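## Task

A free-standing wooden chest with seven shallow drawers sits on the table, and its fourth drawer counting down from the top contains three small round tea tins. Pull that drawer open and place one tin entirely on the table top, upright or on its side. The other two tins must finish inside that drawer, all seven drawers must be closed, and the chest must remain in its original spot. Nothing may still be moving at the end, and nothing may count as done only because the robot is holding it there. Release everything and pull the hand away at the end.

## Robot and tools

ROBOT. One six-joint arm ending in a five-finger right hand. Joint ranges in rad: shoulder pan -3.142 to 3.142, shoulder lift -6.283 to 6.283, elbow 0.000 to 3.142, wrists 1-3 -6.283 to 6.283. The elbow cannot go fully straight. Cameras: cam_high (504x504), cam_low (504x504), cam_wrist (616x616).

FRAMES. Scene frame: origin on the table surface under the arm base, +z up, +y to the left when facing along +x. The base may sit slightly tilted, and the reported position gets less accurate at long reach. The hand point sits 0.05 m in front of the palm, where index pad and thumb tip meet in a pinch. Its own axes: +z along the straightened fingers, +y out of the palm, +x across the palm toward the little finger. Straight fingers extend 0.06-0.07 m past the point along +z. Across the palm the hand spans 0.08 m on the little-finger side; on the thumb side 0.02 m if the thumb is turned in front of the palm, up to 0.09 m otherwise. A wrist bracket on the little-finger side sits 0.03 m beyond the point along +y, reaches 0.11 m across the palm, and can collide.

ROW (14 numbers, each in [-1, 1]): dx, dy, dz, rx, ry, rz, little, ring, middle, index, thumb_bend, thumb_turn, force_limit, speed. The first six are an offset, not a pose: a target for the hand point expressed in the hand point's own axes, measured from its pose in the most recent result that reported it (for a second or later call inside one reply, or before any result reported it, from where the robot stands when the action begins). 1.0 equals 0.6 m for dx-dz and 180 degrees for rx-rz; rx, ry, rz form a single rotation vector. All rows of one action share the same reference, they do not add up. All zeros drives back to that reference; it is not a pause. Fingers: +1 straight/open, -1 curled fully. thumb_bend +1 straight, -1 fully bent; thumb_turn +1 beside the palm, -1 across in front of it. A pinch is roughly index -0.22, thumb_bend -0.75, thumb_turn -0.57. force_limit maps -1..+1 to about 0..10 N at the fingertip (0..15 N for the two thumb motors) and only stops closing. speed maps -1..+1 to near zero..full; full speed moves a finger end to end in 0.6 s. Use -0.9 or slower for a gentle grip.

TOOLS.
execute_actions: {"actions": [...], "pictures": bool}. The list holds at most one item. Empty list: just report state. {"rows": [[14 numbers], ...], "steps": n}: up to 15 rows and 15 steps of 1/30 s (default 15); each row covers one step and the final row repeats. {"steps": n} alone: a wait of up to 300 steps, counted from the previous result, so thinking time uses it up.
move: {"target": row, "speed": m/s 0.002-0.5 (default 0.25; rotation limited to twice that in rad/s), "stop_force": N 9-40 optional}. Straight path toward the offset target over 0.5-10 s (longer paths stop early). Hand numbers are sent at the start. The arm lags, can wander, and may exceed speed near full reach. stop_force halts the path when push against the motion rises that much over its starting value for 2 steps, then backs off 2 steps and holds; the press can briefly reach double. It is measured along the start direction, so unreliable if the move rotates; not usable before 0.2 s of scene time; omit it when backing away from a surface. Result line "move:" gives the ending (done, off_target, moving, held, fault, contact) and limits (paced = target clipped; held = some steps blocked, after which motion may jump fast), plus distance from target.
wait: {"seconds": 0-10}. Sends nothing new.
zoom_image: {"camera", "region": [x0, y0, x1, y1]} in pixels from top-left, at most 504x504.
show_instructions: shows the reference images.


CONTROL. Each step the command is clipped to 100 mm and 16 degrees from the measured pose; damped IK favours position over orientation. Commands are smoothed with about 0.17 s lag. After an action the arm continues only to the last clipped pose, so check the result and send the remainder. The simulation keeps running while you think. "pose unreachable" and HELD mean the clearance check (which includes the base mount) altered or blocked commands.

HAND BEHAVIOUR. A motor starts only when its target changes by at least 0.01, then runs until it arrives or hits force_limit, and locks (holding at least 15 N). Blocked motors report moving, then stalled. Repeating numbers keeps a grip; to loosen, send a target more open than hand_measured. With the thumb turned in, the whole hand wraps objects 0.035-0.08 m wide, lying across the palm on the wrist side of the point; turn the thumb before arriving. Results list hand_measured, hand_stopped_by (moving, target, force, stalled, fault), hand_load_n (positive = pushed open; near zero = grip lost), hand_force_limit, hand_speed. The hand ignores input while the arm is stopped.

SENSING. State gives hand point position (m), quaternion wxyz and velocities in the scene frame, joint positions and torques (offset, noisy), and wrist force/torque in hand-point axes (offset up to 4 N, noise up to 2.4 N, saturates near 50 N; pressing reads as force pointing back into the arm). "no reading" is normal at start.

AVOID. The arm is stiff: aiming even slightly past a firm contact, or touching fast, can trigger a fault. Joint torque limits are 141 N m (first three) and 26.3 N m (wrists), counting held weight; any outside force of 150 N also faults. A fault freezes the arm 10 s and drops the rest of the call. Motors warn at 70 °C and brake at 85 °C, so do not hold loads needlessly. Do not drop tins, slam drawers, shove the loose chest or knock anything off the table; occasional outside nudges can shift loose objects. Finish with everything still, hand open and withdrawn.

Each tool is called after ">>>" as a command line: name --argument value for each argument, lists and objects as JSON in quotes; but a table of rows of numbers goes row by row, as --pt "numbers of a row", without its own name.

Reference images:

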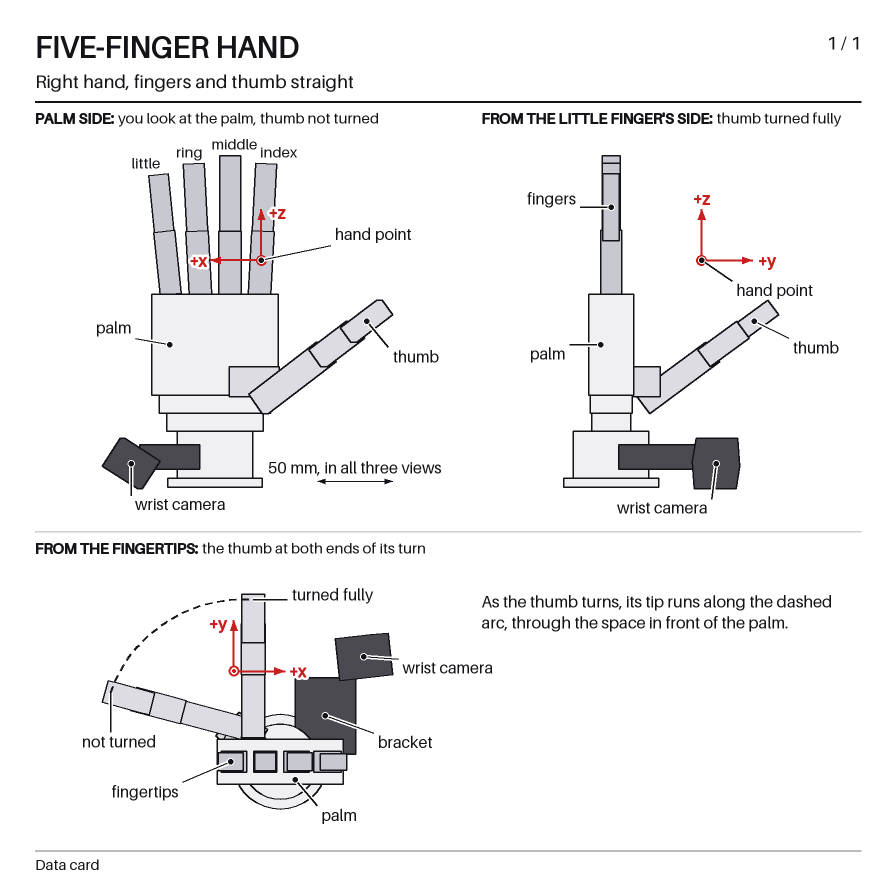

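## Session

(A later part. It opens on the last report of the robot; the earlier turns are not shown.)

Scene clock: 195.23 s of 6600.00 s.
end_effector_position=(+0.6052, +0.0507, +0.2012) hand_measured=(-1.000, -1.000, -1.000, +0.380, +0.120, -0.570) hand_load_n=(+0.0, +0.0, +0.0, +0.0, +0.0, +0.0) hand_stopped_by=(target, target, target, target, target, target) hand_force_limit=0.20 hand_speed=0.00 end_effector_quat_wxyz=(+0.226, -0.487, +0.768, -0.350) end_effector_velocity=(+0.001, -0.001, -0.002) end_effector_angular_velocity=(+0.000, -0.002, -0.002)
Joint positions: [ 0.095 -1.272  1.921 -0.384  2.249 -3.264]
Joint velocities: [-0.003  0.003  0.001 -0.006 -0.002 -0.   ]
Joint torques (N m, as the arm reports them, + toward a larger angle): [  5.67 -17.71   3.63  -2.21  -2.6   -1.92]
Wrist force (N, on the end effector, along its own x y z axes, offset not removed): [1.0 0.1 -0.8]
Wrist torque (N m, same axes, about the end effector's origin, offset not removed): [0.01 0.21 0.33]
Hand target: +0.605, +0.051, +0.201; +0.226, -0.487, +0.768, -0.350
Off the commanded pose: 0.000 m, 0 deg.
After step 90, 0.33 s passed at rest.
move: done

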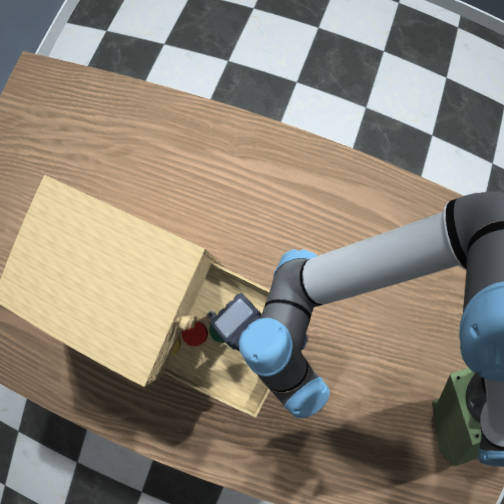

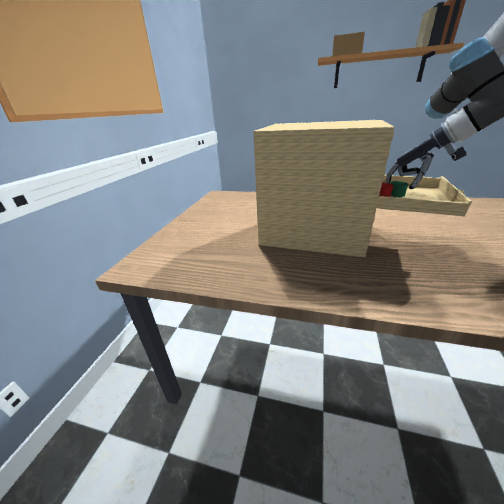

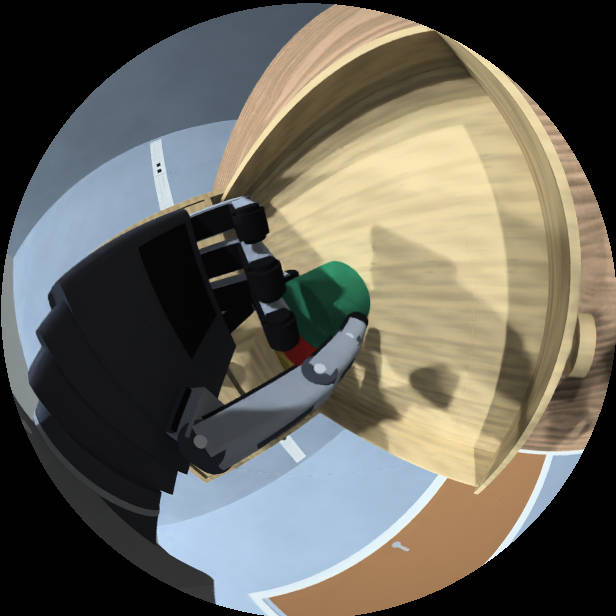

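>>> move --target '[0,0.0126,0.0109,0,0,0,-1,-1,-1,0.38,0.12,-0.57,0.2,0]' --speed 0.02 --stop_force 9

>>> move --target '[0,0,0,0,0,0,-1,-1,-1,-0.1,-0.5,-0.57,0.2,-0.85]'

>>> zoom_image --camera "cam_wrist" --region '[220, 180, 440, 400]'

>>> zoom_image --camera "cam_low" --region '[360, 130, 460, 230]'

Scene clock: 198.47 s of 6600.00 s.
end_effector_position=(+0.6052, +0.0507, +0.1915) hand_measured=(-1.000, -1.000, -1.000, +0.380, +0.120, -0.570) hand_load_n=(+0.0, +0.0, +0.0, +0.0, +0.0, +0.0) hand_stopped_by=(target, target, target, target, target, target) hand_force_limit=0.20 hand_speed=0.00 end_effector_quat_wxyz=(+0.226, -0.487, +0.768, -0.350) end_effector_velocity=(+0.002, -0.000, -0.002) end_effector_angular_velocity=(-0.000, -0.002, -0.000)
Joint positions: [ 0.084 -1.258  1.928 -0.407  2.238 -3.267]
Joint velocities: [-0.003  0.004 -0.001 -0.006 -0.003 -0.002]
Joint torques (N m, as the arm reports them, + toward a larger angle): [  5.65 -17.15   3.71  -2.4   -2.67  -1.96]
Wrist force (N, on the end effector, along its own x y z axes, offset not removed): [0.1 1.8 1.9]
Wrist torque (N m, same axes, about the end effector's origin, offset not removed): [0.17 0.19 0.32]
Hand target: +0.605, +0.051, +0.191; +0.226, -0.487, +0.768, -0.350
Off the commanded pose: 0.000 m, 0 deg.
move: done

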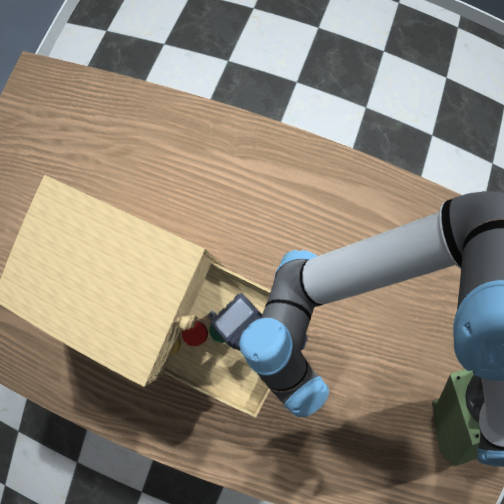

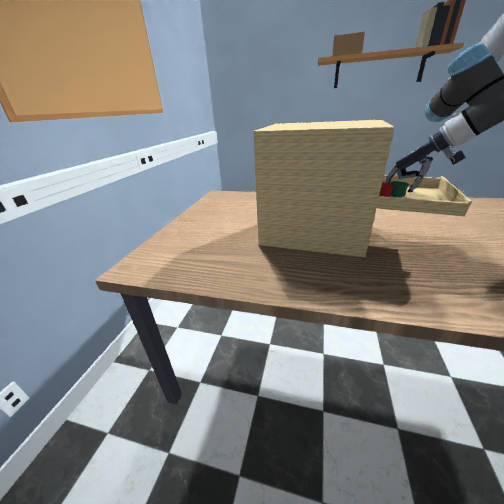

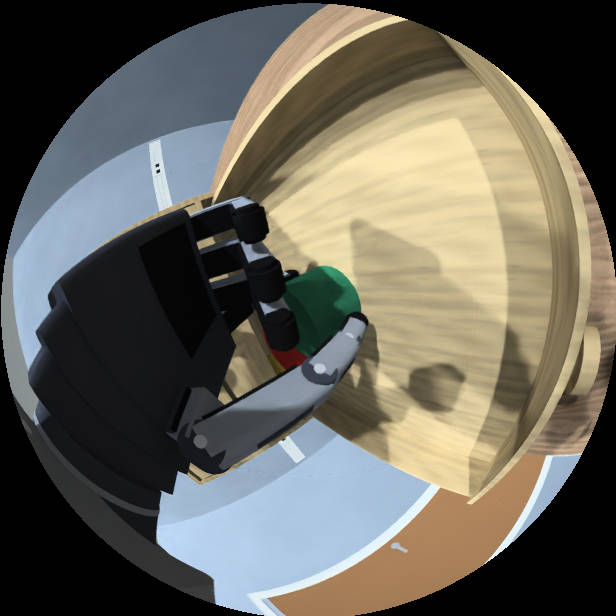

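Scene clock: 199.47 s of 6600.00 s.
end_effector_position=(+0.6052, +0.0507, +0.1914) hand_measured=(-1.000, -1.000, -1.000, +0.266, +0.014, -0.570) hand_load_n=(+0.0, +0.0, +0.0, +10.0, +8.5, -0.5) hand_stopped_by=(target, target, target, force, force, target) hand_force_limit=0.20 hand_speed=-0.85 end_effector_quat_wxyz=(+0.226, -0.487, +0.768, -0.350) end_effector_velocity=(+0.001, -0.000, +0.000) end_effector_angular_velocity=(+0.001, -0.002, -0.002)
Joint positions: [ 0.084 -1.258  1.928 -0.407  2.238 -3.267]
Joint velocities: [-0.    -0.    -0.001 -0.     0.     0.001]
Joint torques (N m, as the arm reports them, + toward a larger angle): [ 24.37 -34.98 -16.26   2.25   2.31   1.22]
Wrist force (N, on the end effector, along its own x y z axes, offset not removed): [-0.3 -2.1 0.8]
Wrist torque (N m, same axes, about the end effector's origin, offset not removed): [-0.44 0.24 0.24]
Hand target: +0.605, +0.051, +0.191; +0.226, -0.487, +0.768, -0.350
Off the commanded pose: 0.000 m, 0 deg.
move: done

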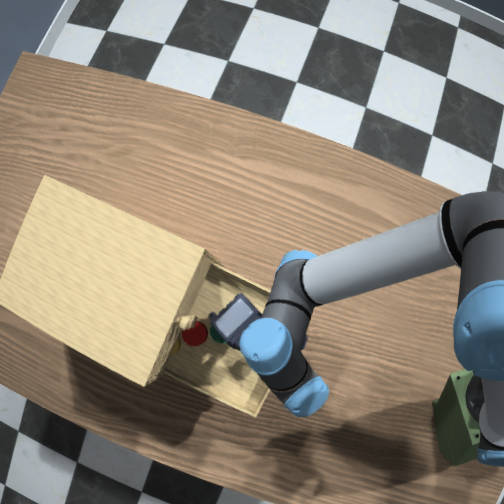

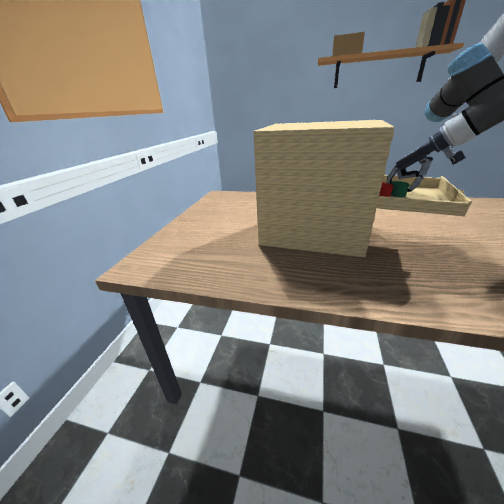

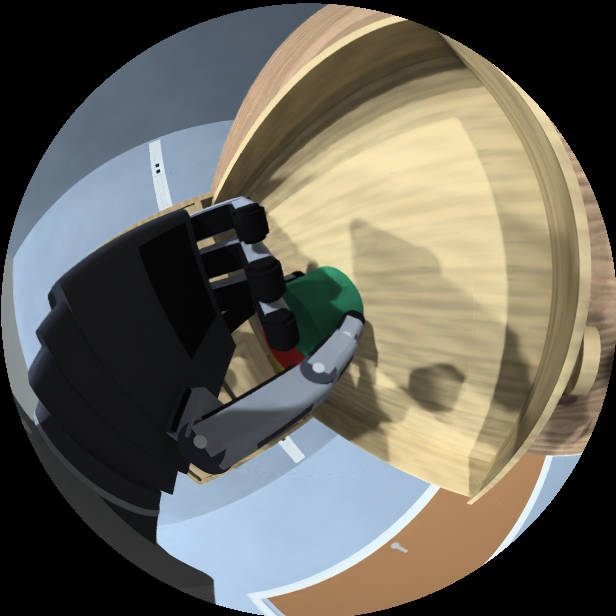

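Region (220, 180, 440, 400) of cam_wrist's 616x616 image, scaled by 2.291, with more detail than that image has.

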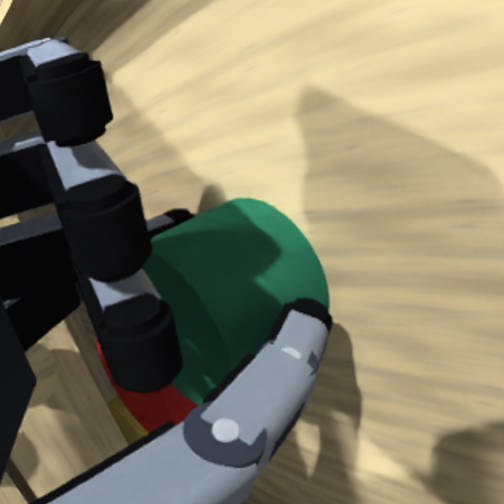

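Region (360, 130, 460, 230) of cam_low's 504x504 image, scaled by 5.040, with more detail than that image has.

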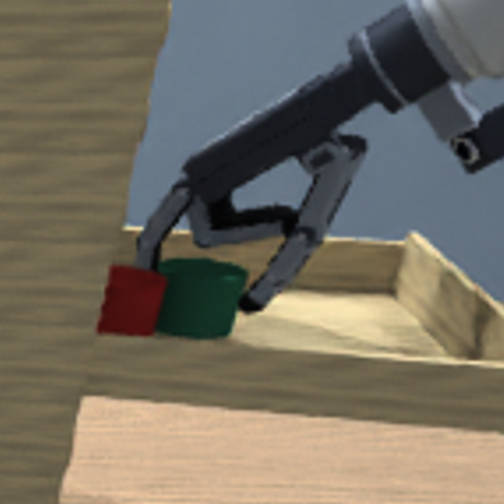

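>>> move --target '[0,-0.084,-0.094,0,0,0,-1,-1,-1,-0.1,-0.5,-0.57,0.2,-0.85]' --speed 0.06

Scene clock: 202.93 s of 6600.00 s.
end_effector_position=(+0.5961, +0.0544, +0.2662) hand_measured=(-1.000, -1.000, -1.000, +0.266, +0.014, -0.570) hand_load_n=(+0.0, +0.0, +0.0, +10.0, +8.5, -0.5) hand_stopped_by=(target, target, target, force, force, target) hand_force_limit=0.20 hand_speed=-0.85 end_effector_quat_wxyz=(+0.226, -0.487, +0.768, -0.350) end_effector_velocity=(+0.000, +0.000, +0.003) end_effector_angular_velocity=(+0.000, -0.000, +0.000)
Joint positions: [ 0.184 -1.357  1.881 -0.238  2.334 -3.231]
Joint velocities: [ 0.004 -0.002 -0.003  0.006  0.003  0.001]
Joint torques (N m, as the arm reports them, + toward a larger angle): [ 29.36 -39.19 -30.12   2.16   2.37   1.75]
Wrist force (N, on the end effector, along its own x y z axes, offset not removed): [3.4 2.8 1.2]
Wrist torque (N m, same axes, about the end effector's origin, offset not removed): [0.38 -0.30 0.42]
Hand target: +0.596, +0.054, +0.266; +0.226, -0.487, +0.768, -0.350
Off the commanded pose: 0.000 m, 0 deg.
move: done

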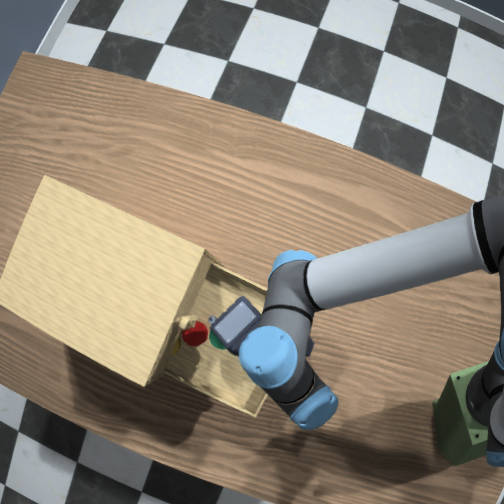

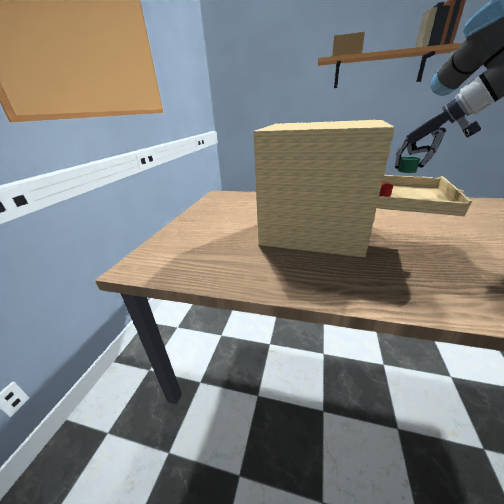

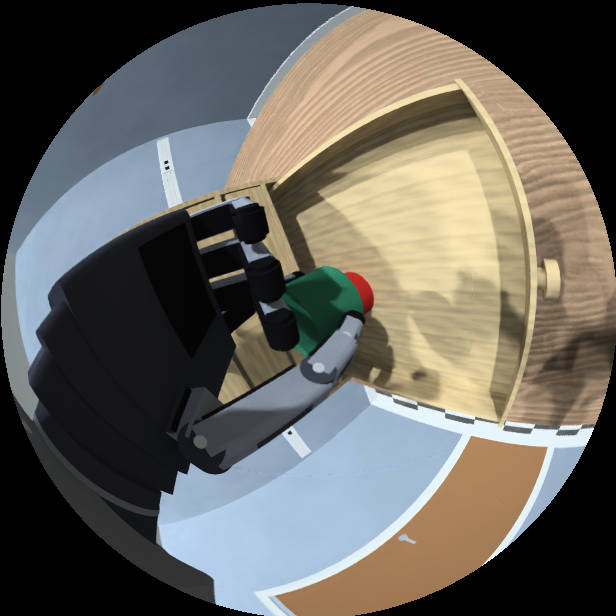

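>>> move --target '[0.439,-0.042,0.048,0,0,0,-1,-1,-1,-0.1,-0.5,-0.57,0.2,-0.85]' --speed 0.2

>>> move --target '[0,0.265,0.229,0,0,0,-1,-1,-1,-0.1,-0.5,-0.57,0.2,-0.85]' --speed 0.15

Scene clock: 206.97 s of 6600.00 s.
end_effector_position=(+0.5192, -0.1999, +0.2648) hand_measured=(-1.000, -1.000, -1.000, +0.266, +0.014, -0.570) hand_load_n=(+0.0, +0.0, +0.0, +10.0, +8.5, -0.5) hand_stopped_by=(target, target, target, force, force, target) hand_force_limit=0.20 hand_speed=-0.85 end_effector_quat_wxyz=(+0.225, -0.487, +0.768, -0.350) end_effector_velocity=(-0.000, -0.003, -0.000) end_effector_angular_velocity=(+0.002, -0.002, +0.002)
Joint positions: [-0.6   -1.861  2.106 -0.039  1.572 -3.432]
Joint velocities: [-0.013 -0.003 -0.001  0.003 -0.017 -0.002]
Joint torques (N m, as the arm reports them, + toward a larger angle): [ -2.59 -35.11 -29.73   2.46  -2.74  -1.64]
Wrist force (N, on the end effector, along its own x y z axes, offset not removed): [2.3 2.3 -0.1]
Wrist torque (N m, same axes, about the end effector's origin, offset not removed): [0.31 0.04 0.54]
Hand target: +0.519, -0.200, +0.265; +0.226, -0.487, +0.768, -0.350
Off the commanded pose: 0.001 m, 0 deg.
move: done

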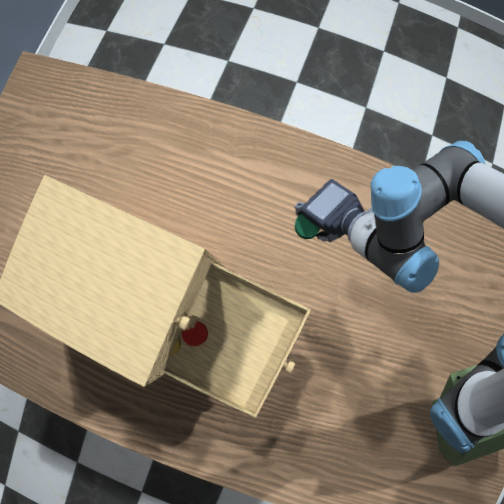

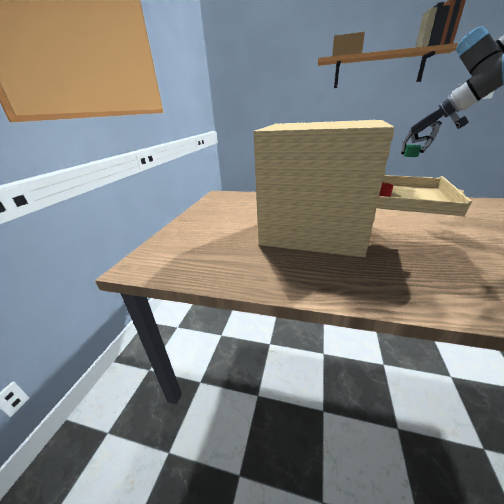

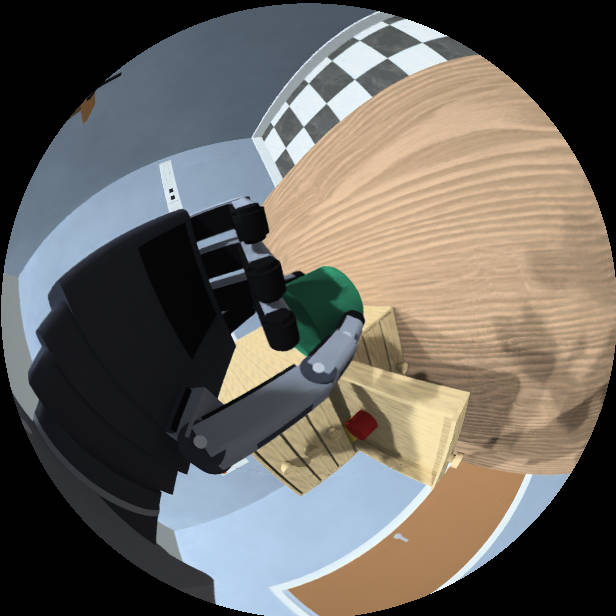

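Scene clock: 208.93 s of 6600.00 s.
end_effector_position=(+0.5199, -0.1989, +0.0549) hand_measured=(-1.000, -1.000, -1.000, +0.266, +0.014, -0.570) hand_load_n=(+0.0, +0.0, +0.0, +10.0, +8.5, -0.5) hand_stopped_by=(target, target, target, force, force, target) hand_force_limit=0.20 hand_speed=-0.85 end_effector_quat_wxyz=(+0.225, -0.487, +0.768, -0.350) end_effector_velocity=(-0.000, +0.000, -0.003) end_effector_angular_velocity=(+0.000, +0.000, -0.001)
Joint positions: [-0.736 -1.392  2.197 -0.598  1.439 -3.46 ]
Joint velocities: [-0.001  0.007 -0.001 -0.006 -0.     0.   ]
Joint torques (N m, as the arm reports them, + toward a larger angle): [ -0.94 -19.7  -18.85  -1.65  -3.04  -1.73]
Wrist force (N, on the end effector, along its own x y z axes, offset not removed): [3.0 2.6 0.1]
Wrist torque (N m, same axes, about the end effector's origin, offset not removed): [0.47 -0.08 0.43]
Hand target: +0.520, -0.199, +0.055; +0.225, -0.487, +0.768, -0.350
Off the commanded pose: 0.000 m, 0 deg.
move: done

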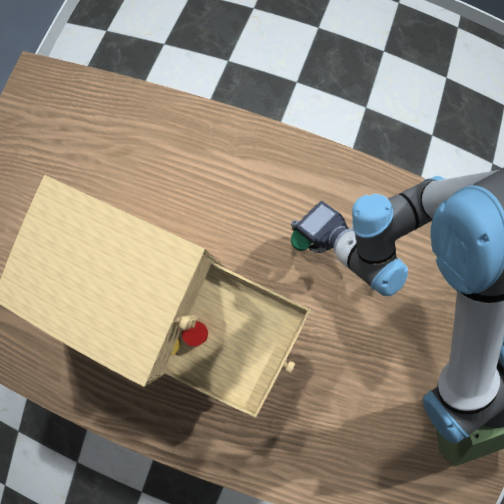

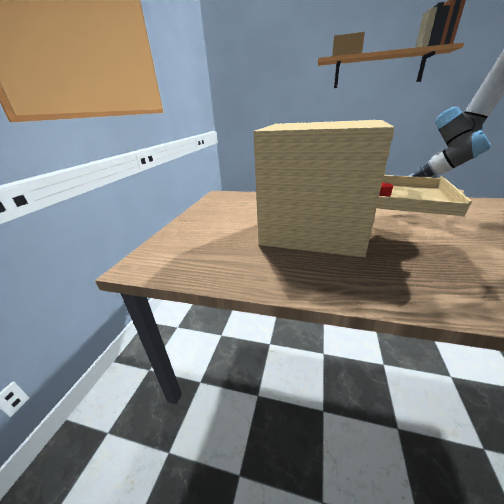

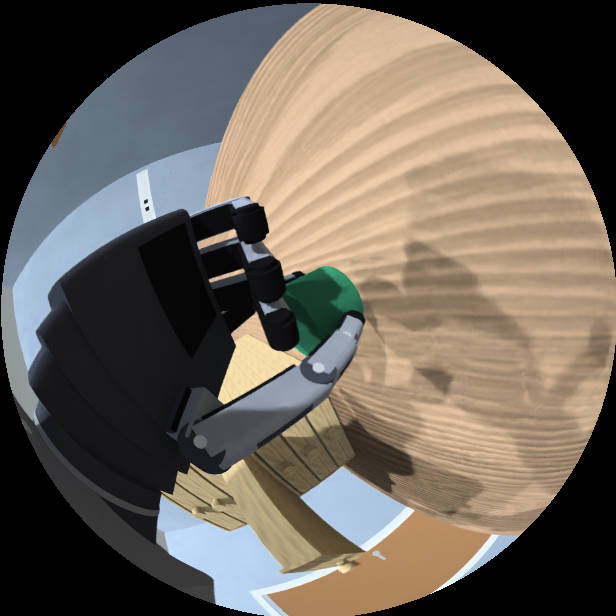

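>>> move --target '[0,0.063,0.0545,0,0,0,-1,-1,-1,-0.1,-0.5,-0.57,0.2,-0.85]' --speed 0.012 --stop_force 9

Scene clock: 212.97 s of 6600.00 s.
end_effector_position=(+0.5201, -0.1989, +0.0216) hand_measured=(-1.000, -1.000, -1.000, +0.266, +0.014, -0.570) hand_load_n=(+0.0, +0.0, +0.0, +8.5, +8.5, -0.5) hand_stopped_by=(target, target, target, force, force, target) hand_force_limit=0.20 hand_speed=-0.85 end_effector_quat_wxyz=(+0.225, -0.487, +0.768, -0.350) end_effector_velocity=(-0.002, +0.000, +0.002) end_effector_angular_velocity=(+0.001, +0.005, -0.002)
Joint positions: [-0.75  -1.301  2.182 -0.672  1.425 -3.463]
Joint velocities: [-0.    -0.008  0.003  0.009  0.004 -0.   ]
Joint torques (N m, as the arm reports them, + toward a larger angle): [ 17.73 -39.67  13.44   3.27   3.29  -1.8 ]
Wrist force (N, on the end effector, along its own x y z axes, offset not removed): [-0.5 -7.4 -7.8]
Wrist torque (N m, same axes, about the end effector's origin, offset not removed): [0.46 0.16 0.20]
Hand target: +0.520, -0.199, +0.022; +0.225, -0.487, +0.768, -0.350
Off the commanded pose: 0.017 m, 0 deg.
move: contact

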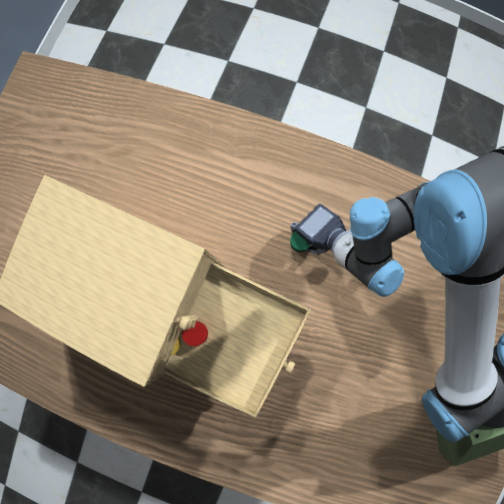

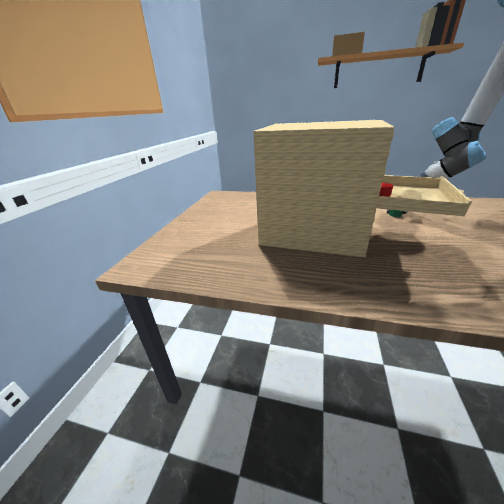

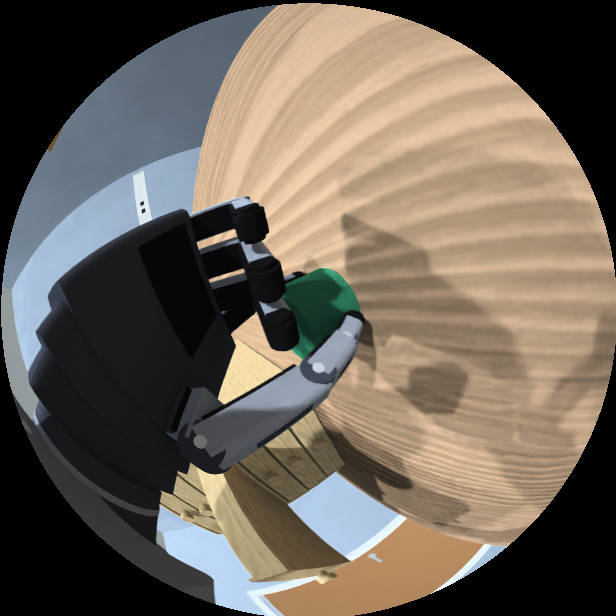

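>>> move --target '[0,-0.001,-0.001,0,0,0,-1,-1,-1,0.45,0.25,-0.57,0.2,-0.6]' --speed 0.01

>>> move --target '[0,-0.088,-0.076,0,0,0,-1,-1,-1,0.45,0.25,-0.57,0.2,-0.6]' --speed 0.1

Scene clock: 220.57 s of 6600.00 s.
end_effector_position=(+0.5200, -0.1988, +0.0225) hand_measured=(-1.000, -1.000, -1.000, +0.450, +0.250, -0.570) hand_load_n=(+0.0, +0.0, +0.0, +0.0, +0.0, +0.0) hand_stopped_by=(target, target, target, target, target, target) hand_force_limit=0.20 hand_speed=-0.60 end_effector_quat_wxyz=(+0.225, -0.487, +0.768, -0.350) end_effector_velocity=(+0.000, -0.001, +0.000) end_effector_angular_velocity=(-0.001, -0.001, -0.001)
Joint positions: [-0.75  -1.304  2.183 -0.671  1.425 -3.463]
Joint velocities: [-0.001 -0.    -0.001  0.     0.     0.001]
Joint torques (N m, as the arm reports them, + toward a larger angle): [  5.61 -43.71  12.17   2.56  -3.03   1.68]
Wrist force (N, on the end effector, along its own x y z axes, offset not removed): [1.5 -0.4 2.6]
Wrist torque (N m, same axes, about the end effector's origin, offset not removed): [-0.17 -0.04 0.25]
Hand target: +0.520, -0.199, +0.022; +0.225, -0.487, +0.768, -0.350
Off the commanded pose: 0.000 m, 0 deg.
After step 90, 3.77 s passed at rest.
move: done

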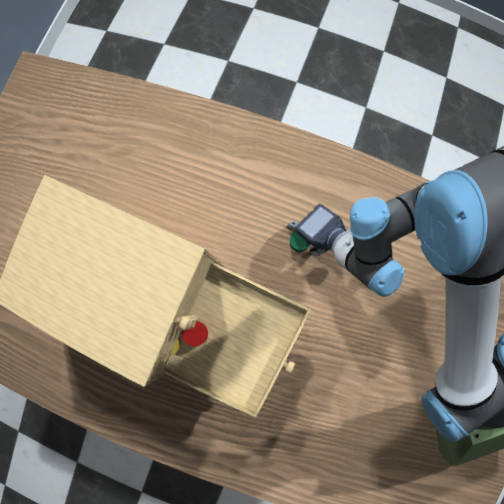

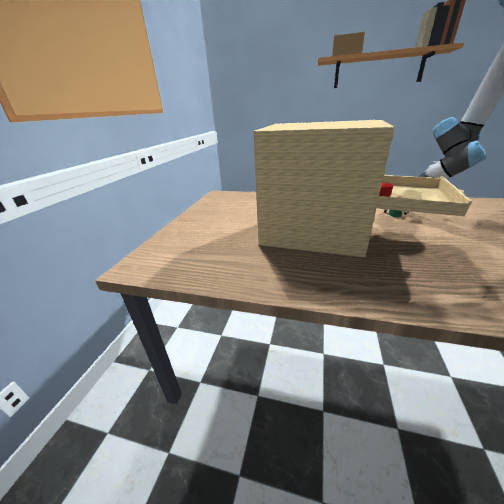

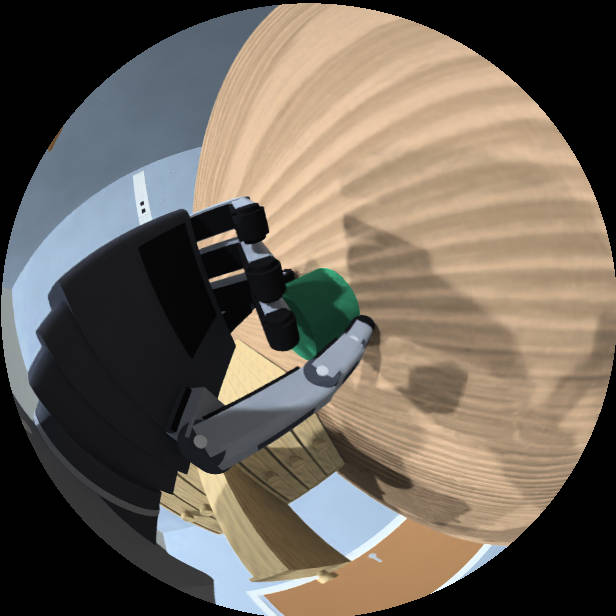

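Scene clock: 221.77 s of 6600.00 s.
end_effector_position=(+0.5198, -0.1991, +0.0919) hand_measured=(-1.000, -1.000, -1.000, +0.450, +0.250, -0.570) hand_load_n=(+0.0, +0.0, +0.0, +0.0, +0.0, +0.0) hand_stopped_by=(target, target, target, target, target, target) hand_force_limit=0.20 hand_speed=-0.60 end_effector_quat_wxyz=(+0.225, -0.487, +0.768, -0.350) end_effector_velocity=(+0.000, -0.001, +0.003) end_effector_angular_velocity=(-0.000, -0.000, -0.001)
Joint positions: [-0.718 -1.49   2.205 -0.508  1.456 -3.457]
Joint velocities: [ 0.001 -0.007 -0.001  0.007  0.001  0.001]
Joint torques (N m, as the arm reports them, + toward a larger angle): [ 24.07 -39.35   9.32   2.59   1.97   1.72]
Wrist force (N, on the end effector, along its own x y z axes, offset not removed): [1.5 1.7 -1.5]
Wrist torque (N m, same axes, about the end effector's origin, offset not removed): [0.39 0.05 0.44]
Hand target: +0.520, -0.199, +0.092; +0.225, -0.487, +0.768, -0.350
Off the commanded pose: 0.000 m, 0 deg.
move: done

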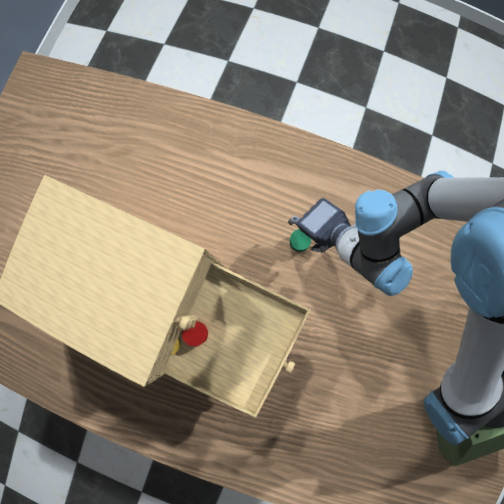

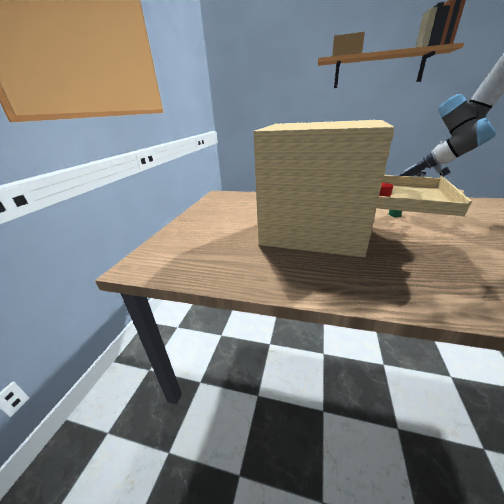

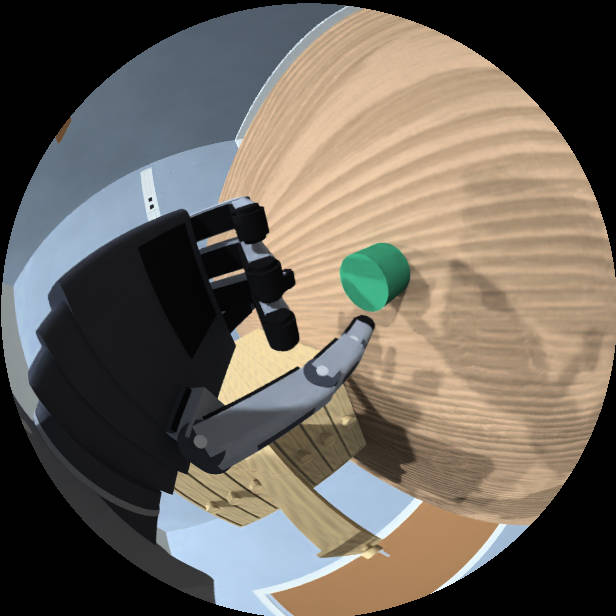

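>>> move --target '[-0.025,-0.16,-0.274,0,-0.105,-0.091,-1,-1,-1,1,-1,-0.57,0.2,0.3]' --speed 0.25

>>> move --target '[-0.41,0.156,-0.13,0,0,0,-1,-1,-1,1,-1,-0.57,0.2,0.3]' --speed 0.2

Scene clock: 226.77 s of 6600.00 s.
end_effector_position=(+0.4699, -0.1602, +0.2718) hand_measured=(-1.000, -1.000, -1.000, +1.000, -1.000, -0.570) hand_load_n=(+0.0, +0.0, +0.0, +0.0, +0.0, +0.0) hand_stopped_by=(target, target, target, target, target, target) hand_force_limit=0.20 hand_speed=0.30 end_effector_quat_wxyz=(-0.296, +0.642, -0.644, +0.294) end_effector_velocity=(-0.002, +0.000, +0.002) end_effector_angular_velocity=(+0.003, +0.002, +0.007)
Joint positions: [-0.847 -1.971  2.181  0.176  1.045 -3.838]
Joint velocities: [-0.009 -0.005 -0.002  0.016 -0.013 -0.01 ]
Joint torques (N m, as the arm reports them, + toward a larger angle): [ -3.04 -31.09 -29.18   3.19  -3.65  -1.84]
Wrist force (N, on the end effector, along its own x y z axes, offset not removed): [-0.4 2.3 2.1]
Wrist torque (N m, same axes, about the end effector's origin, offset not removed): [0.26 0.31 0.30]
Hand target: +0.470, -0.160, +0.272; -0.296, +0.642, -0.644, +0.294
Off the commanded pose: 0.000 m, 0 deg.
After step 90, 0.47 s passed at rest.
move: done

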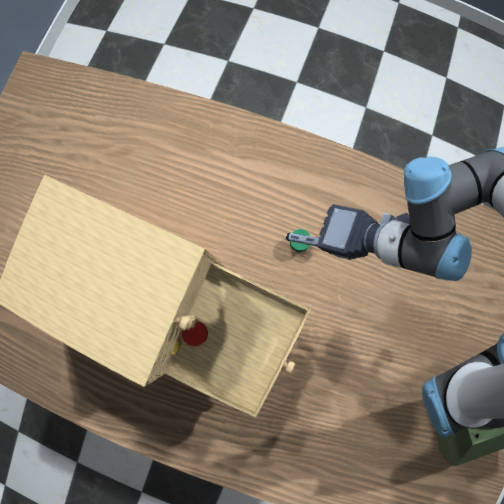

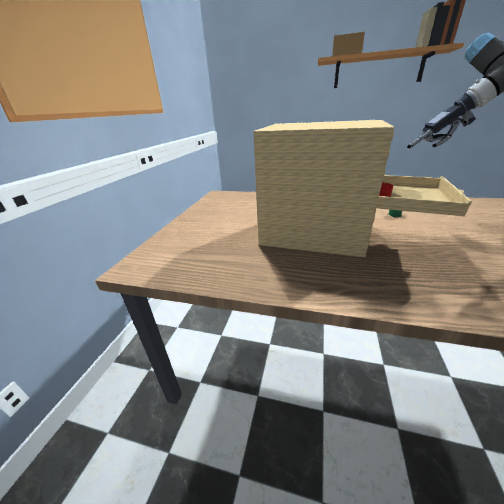

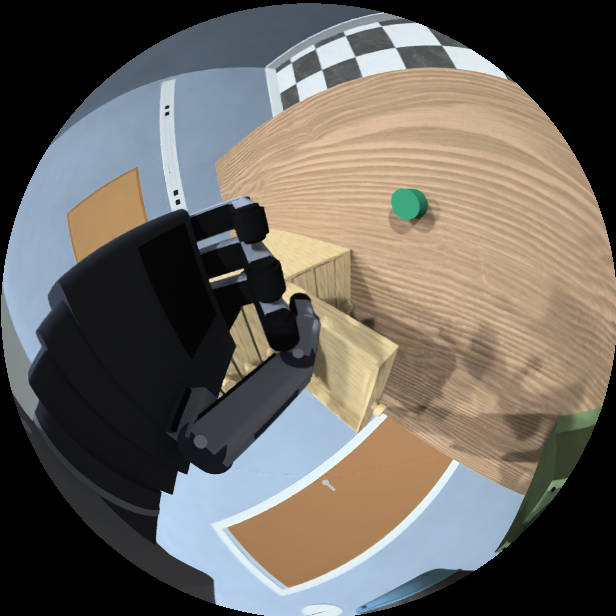

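Scene clock: 228.83 s of 6600.00 s.
end_effector_position=(+0.3503, +0.0857, +0.2526) hand_measured=(-1.000, -1.000, -1.000, +1.000, -1.000, -0.570) hand_load_n=(+0.0, +0.0, +0.0, +0.0, +0.0, +0.0) hand_stopped_by=(target, target, target, target, target, target) hand_force_limit=0.20 hand_speed=0.30 end_effector_quat_wxyz=(-0.297, +0.642, -0.643, +0.294) end_effector_velocity=(+0.000, +0.001, -0.000) end_effector_angular_velocity=(-0.011, +0.006, -0.009)
Joint positions: [ 0.158 -1.794  2.542 -0.383  1.988 -3.482]
Joint velocities: [ 0.029  0.023 -0.011 -0.007  0.042  0.009]
Joint torques (N m, as the arm reports them, + toward a larger angle): [ 18.91   1.45 -23.75  -2.01   2.15   1.64]
Wrist force (N, on the end effector, along its own x y z axes, offset not removed): [3.8 0.9 -1.6]
Wrist torque (N m, same axes, about the end effector's origin, offset not removed): [0.30 -0.20 0.46]
Hand target: +0.350, +0.086, +0.253; -0.296, +0.642, -0.644, +0.294
Off the commanded pose: 0.000 m, 0 deg.
move: done

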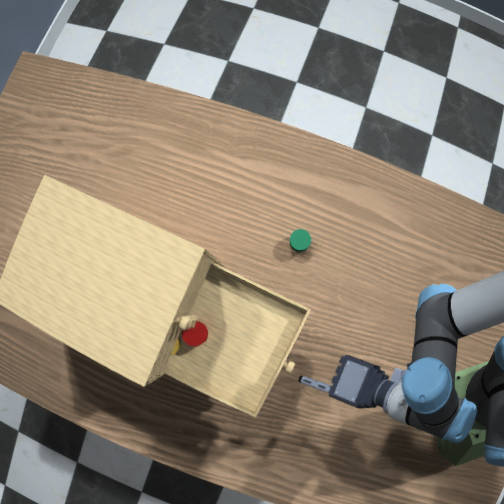

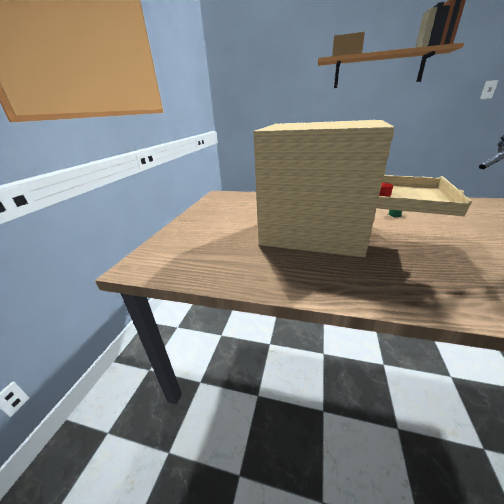

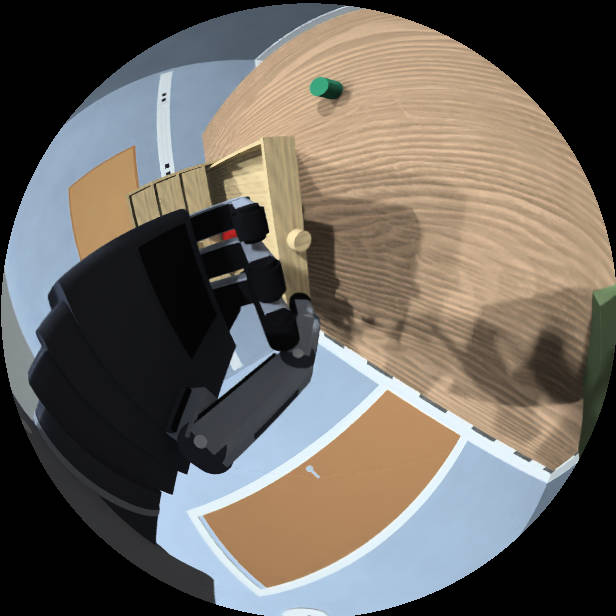

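>>> move --target '[0.022,0.078,0.0675,0,0,0,-1,-1,-1,1,-1,-0.57,0.2,0.3]' --speed 0.1

>>> zoom_image --camera "cam_high" --region '[260, 330, 360, 430]'

>>> zoom_image --camera "cam_low" --region '[424, 150, 504, 230]'

Scene clock: 233.73 s of 6600.00 s.
end_effector_position=(+0.3506, +0.0729, +0.1909) hand_measured=(-1.000, -1.000, -1.000, +1.000, -1.000, -0.570) hand_load_n=(+0.0, +0.0, +0.0, +0.0, +0.0, +0.0) hand_stopped_by=(target, target, target, target, target, target) hand_force_limit=0.20 hand_speed=0.30 end_effector_quat_wxyz=(-0.297, +0.642, -0.644, +0.294) end_effector_velocity=(+0.000, -0.000, -0.003) end_effector_angular_velocity=(+0.002, -0.002, +0.002)
Joint positions: [-0.114 -1.711  2.657 -0.61   1.733 -3.579]
Joint velocities: [-0.016  0.005  0.006 -0.012 -0.019 -0.005]
Joint torques (N m, as the arm reports them, + toward a larger angle): [-4.86 -2.4   9.21 -1.85 -3.06 -1.85]
Wrist force (N, on the end effector, along its own x y z axes, offset not removed): [0.9 1.9 1.5]
Wrist torque (N m, same axes, about the end effector's origin, offset not removed): [0.23 0.07 0.41]
Hand target: +0.351, +0.073, +0.191; -0.297, +0.642, -0.643, +0.294
Off the commanded pose: 0.000 m, 0 deg.
After step 90, 0.73 s passed at rest.
move: done

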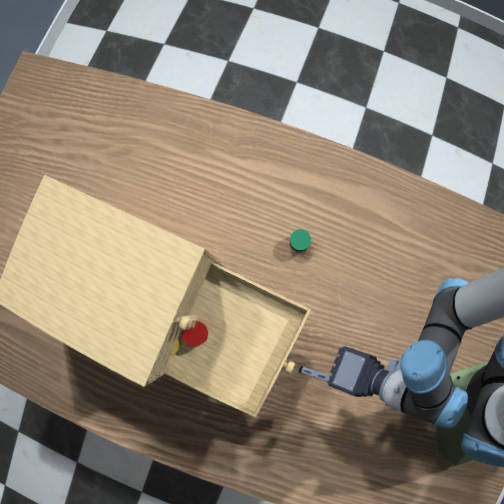

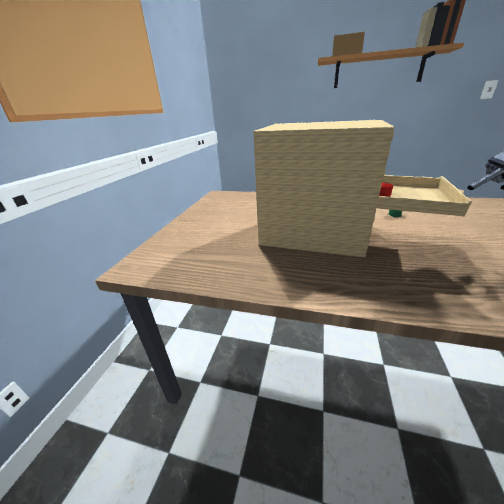

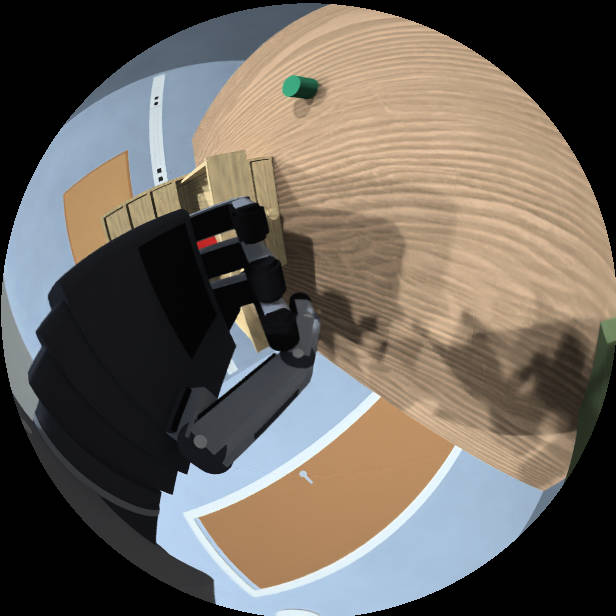

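Region (260, 330, 360, 430) of cam_high's 504x504 image, scaled by 5.040, with more detail than that image has.

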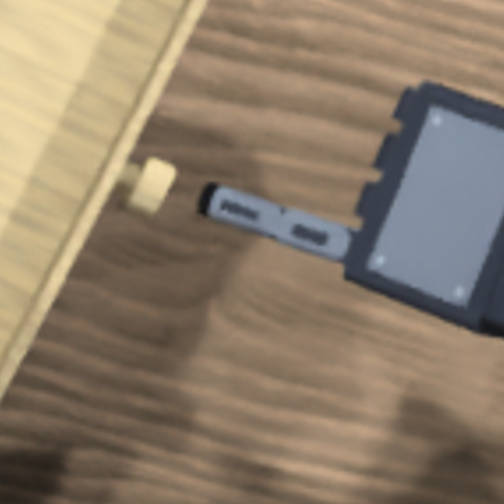

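Region (424, 150, 504, 230) of cam_low's 504x504 image, scaled by 6.300, with more detail than that image has.

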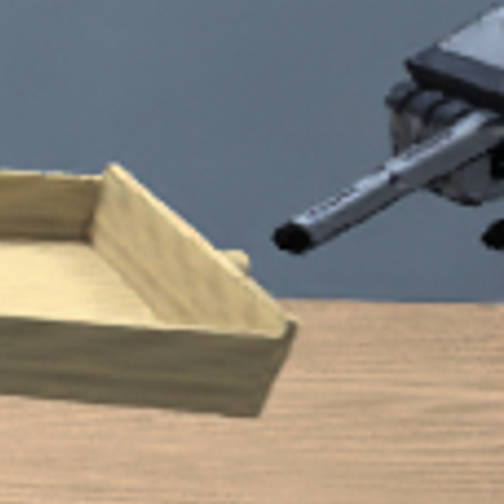

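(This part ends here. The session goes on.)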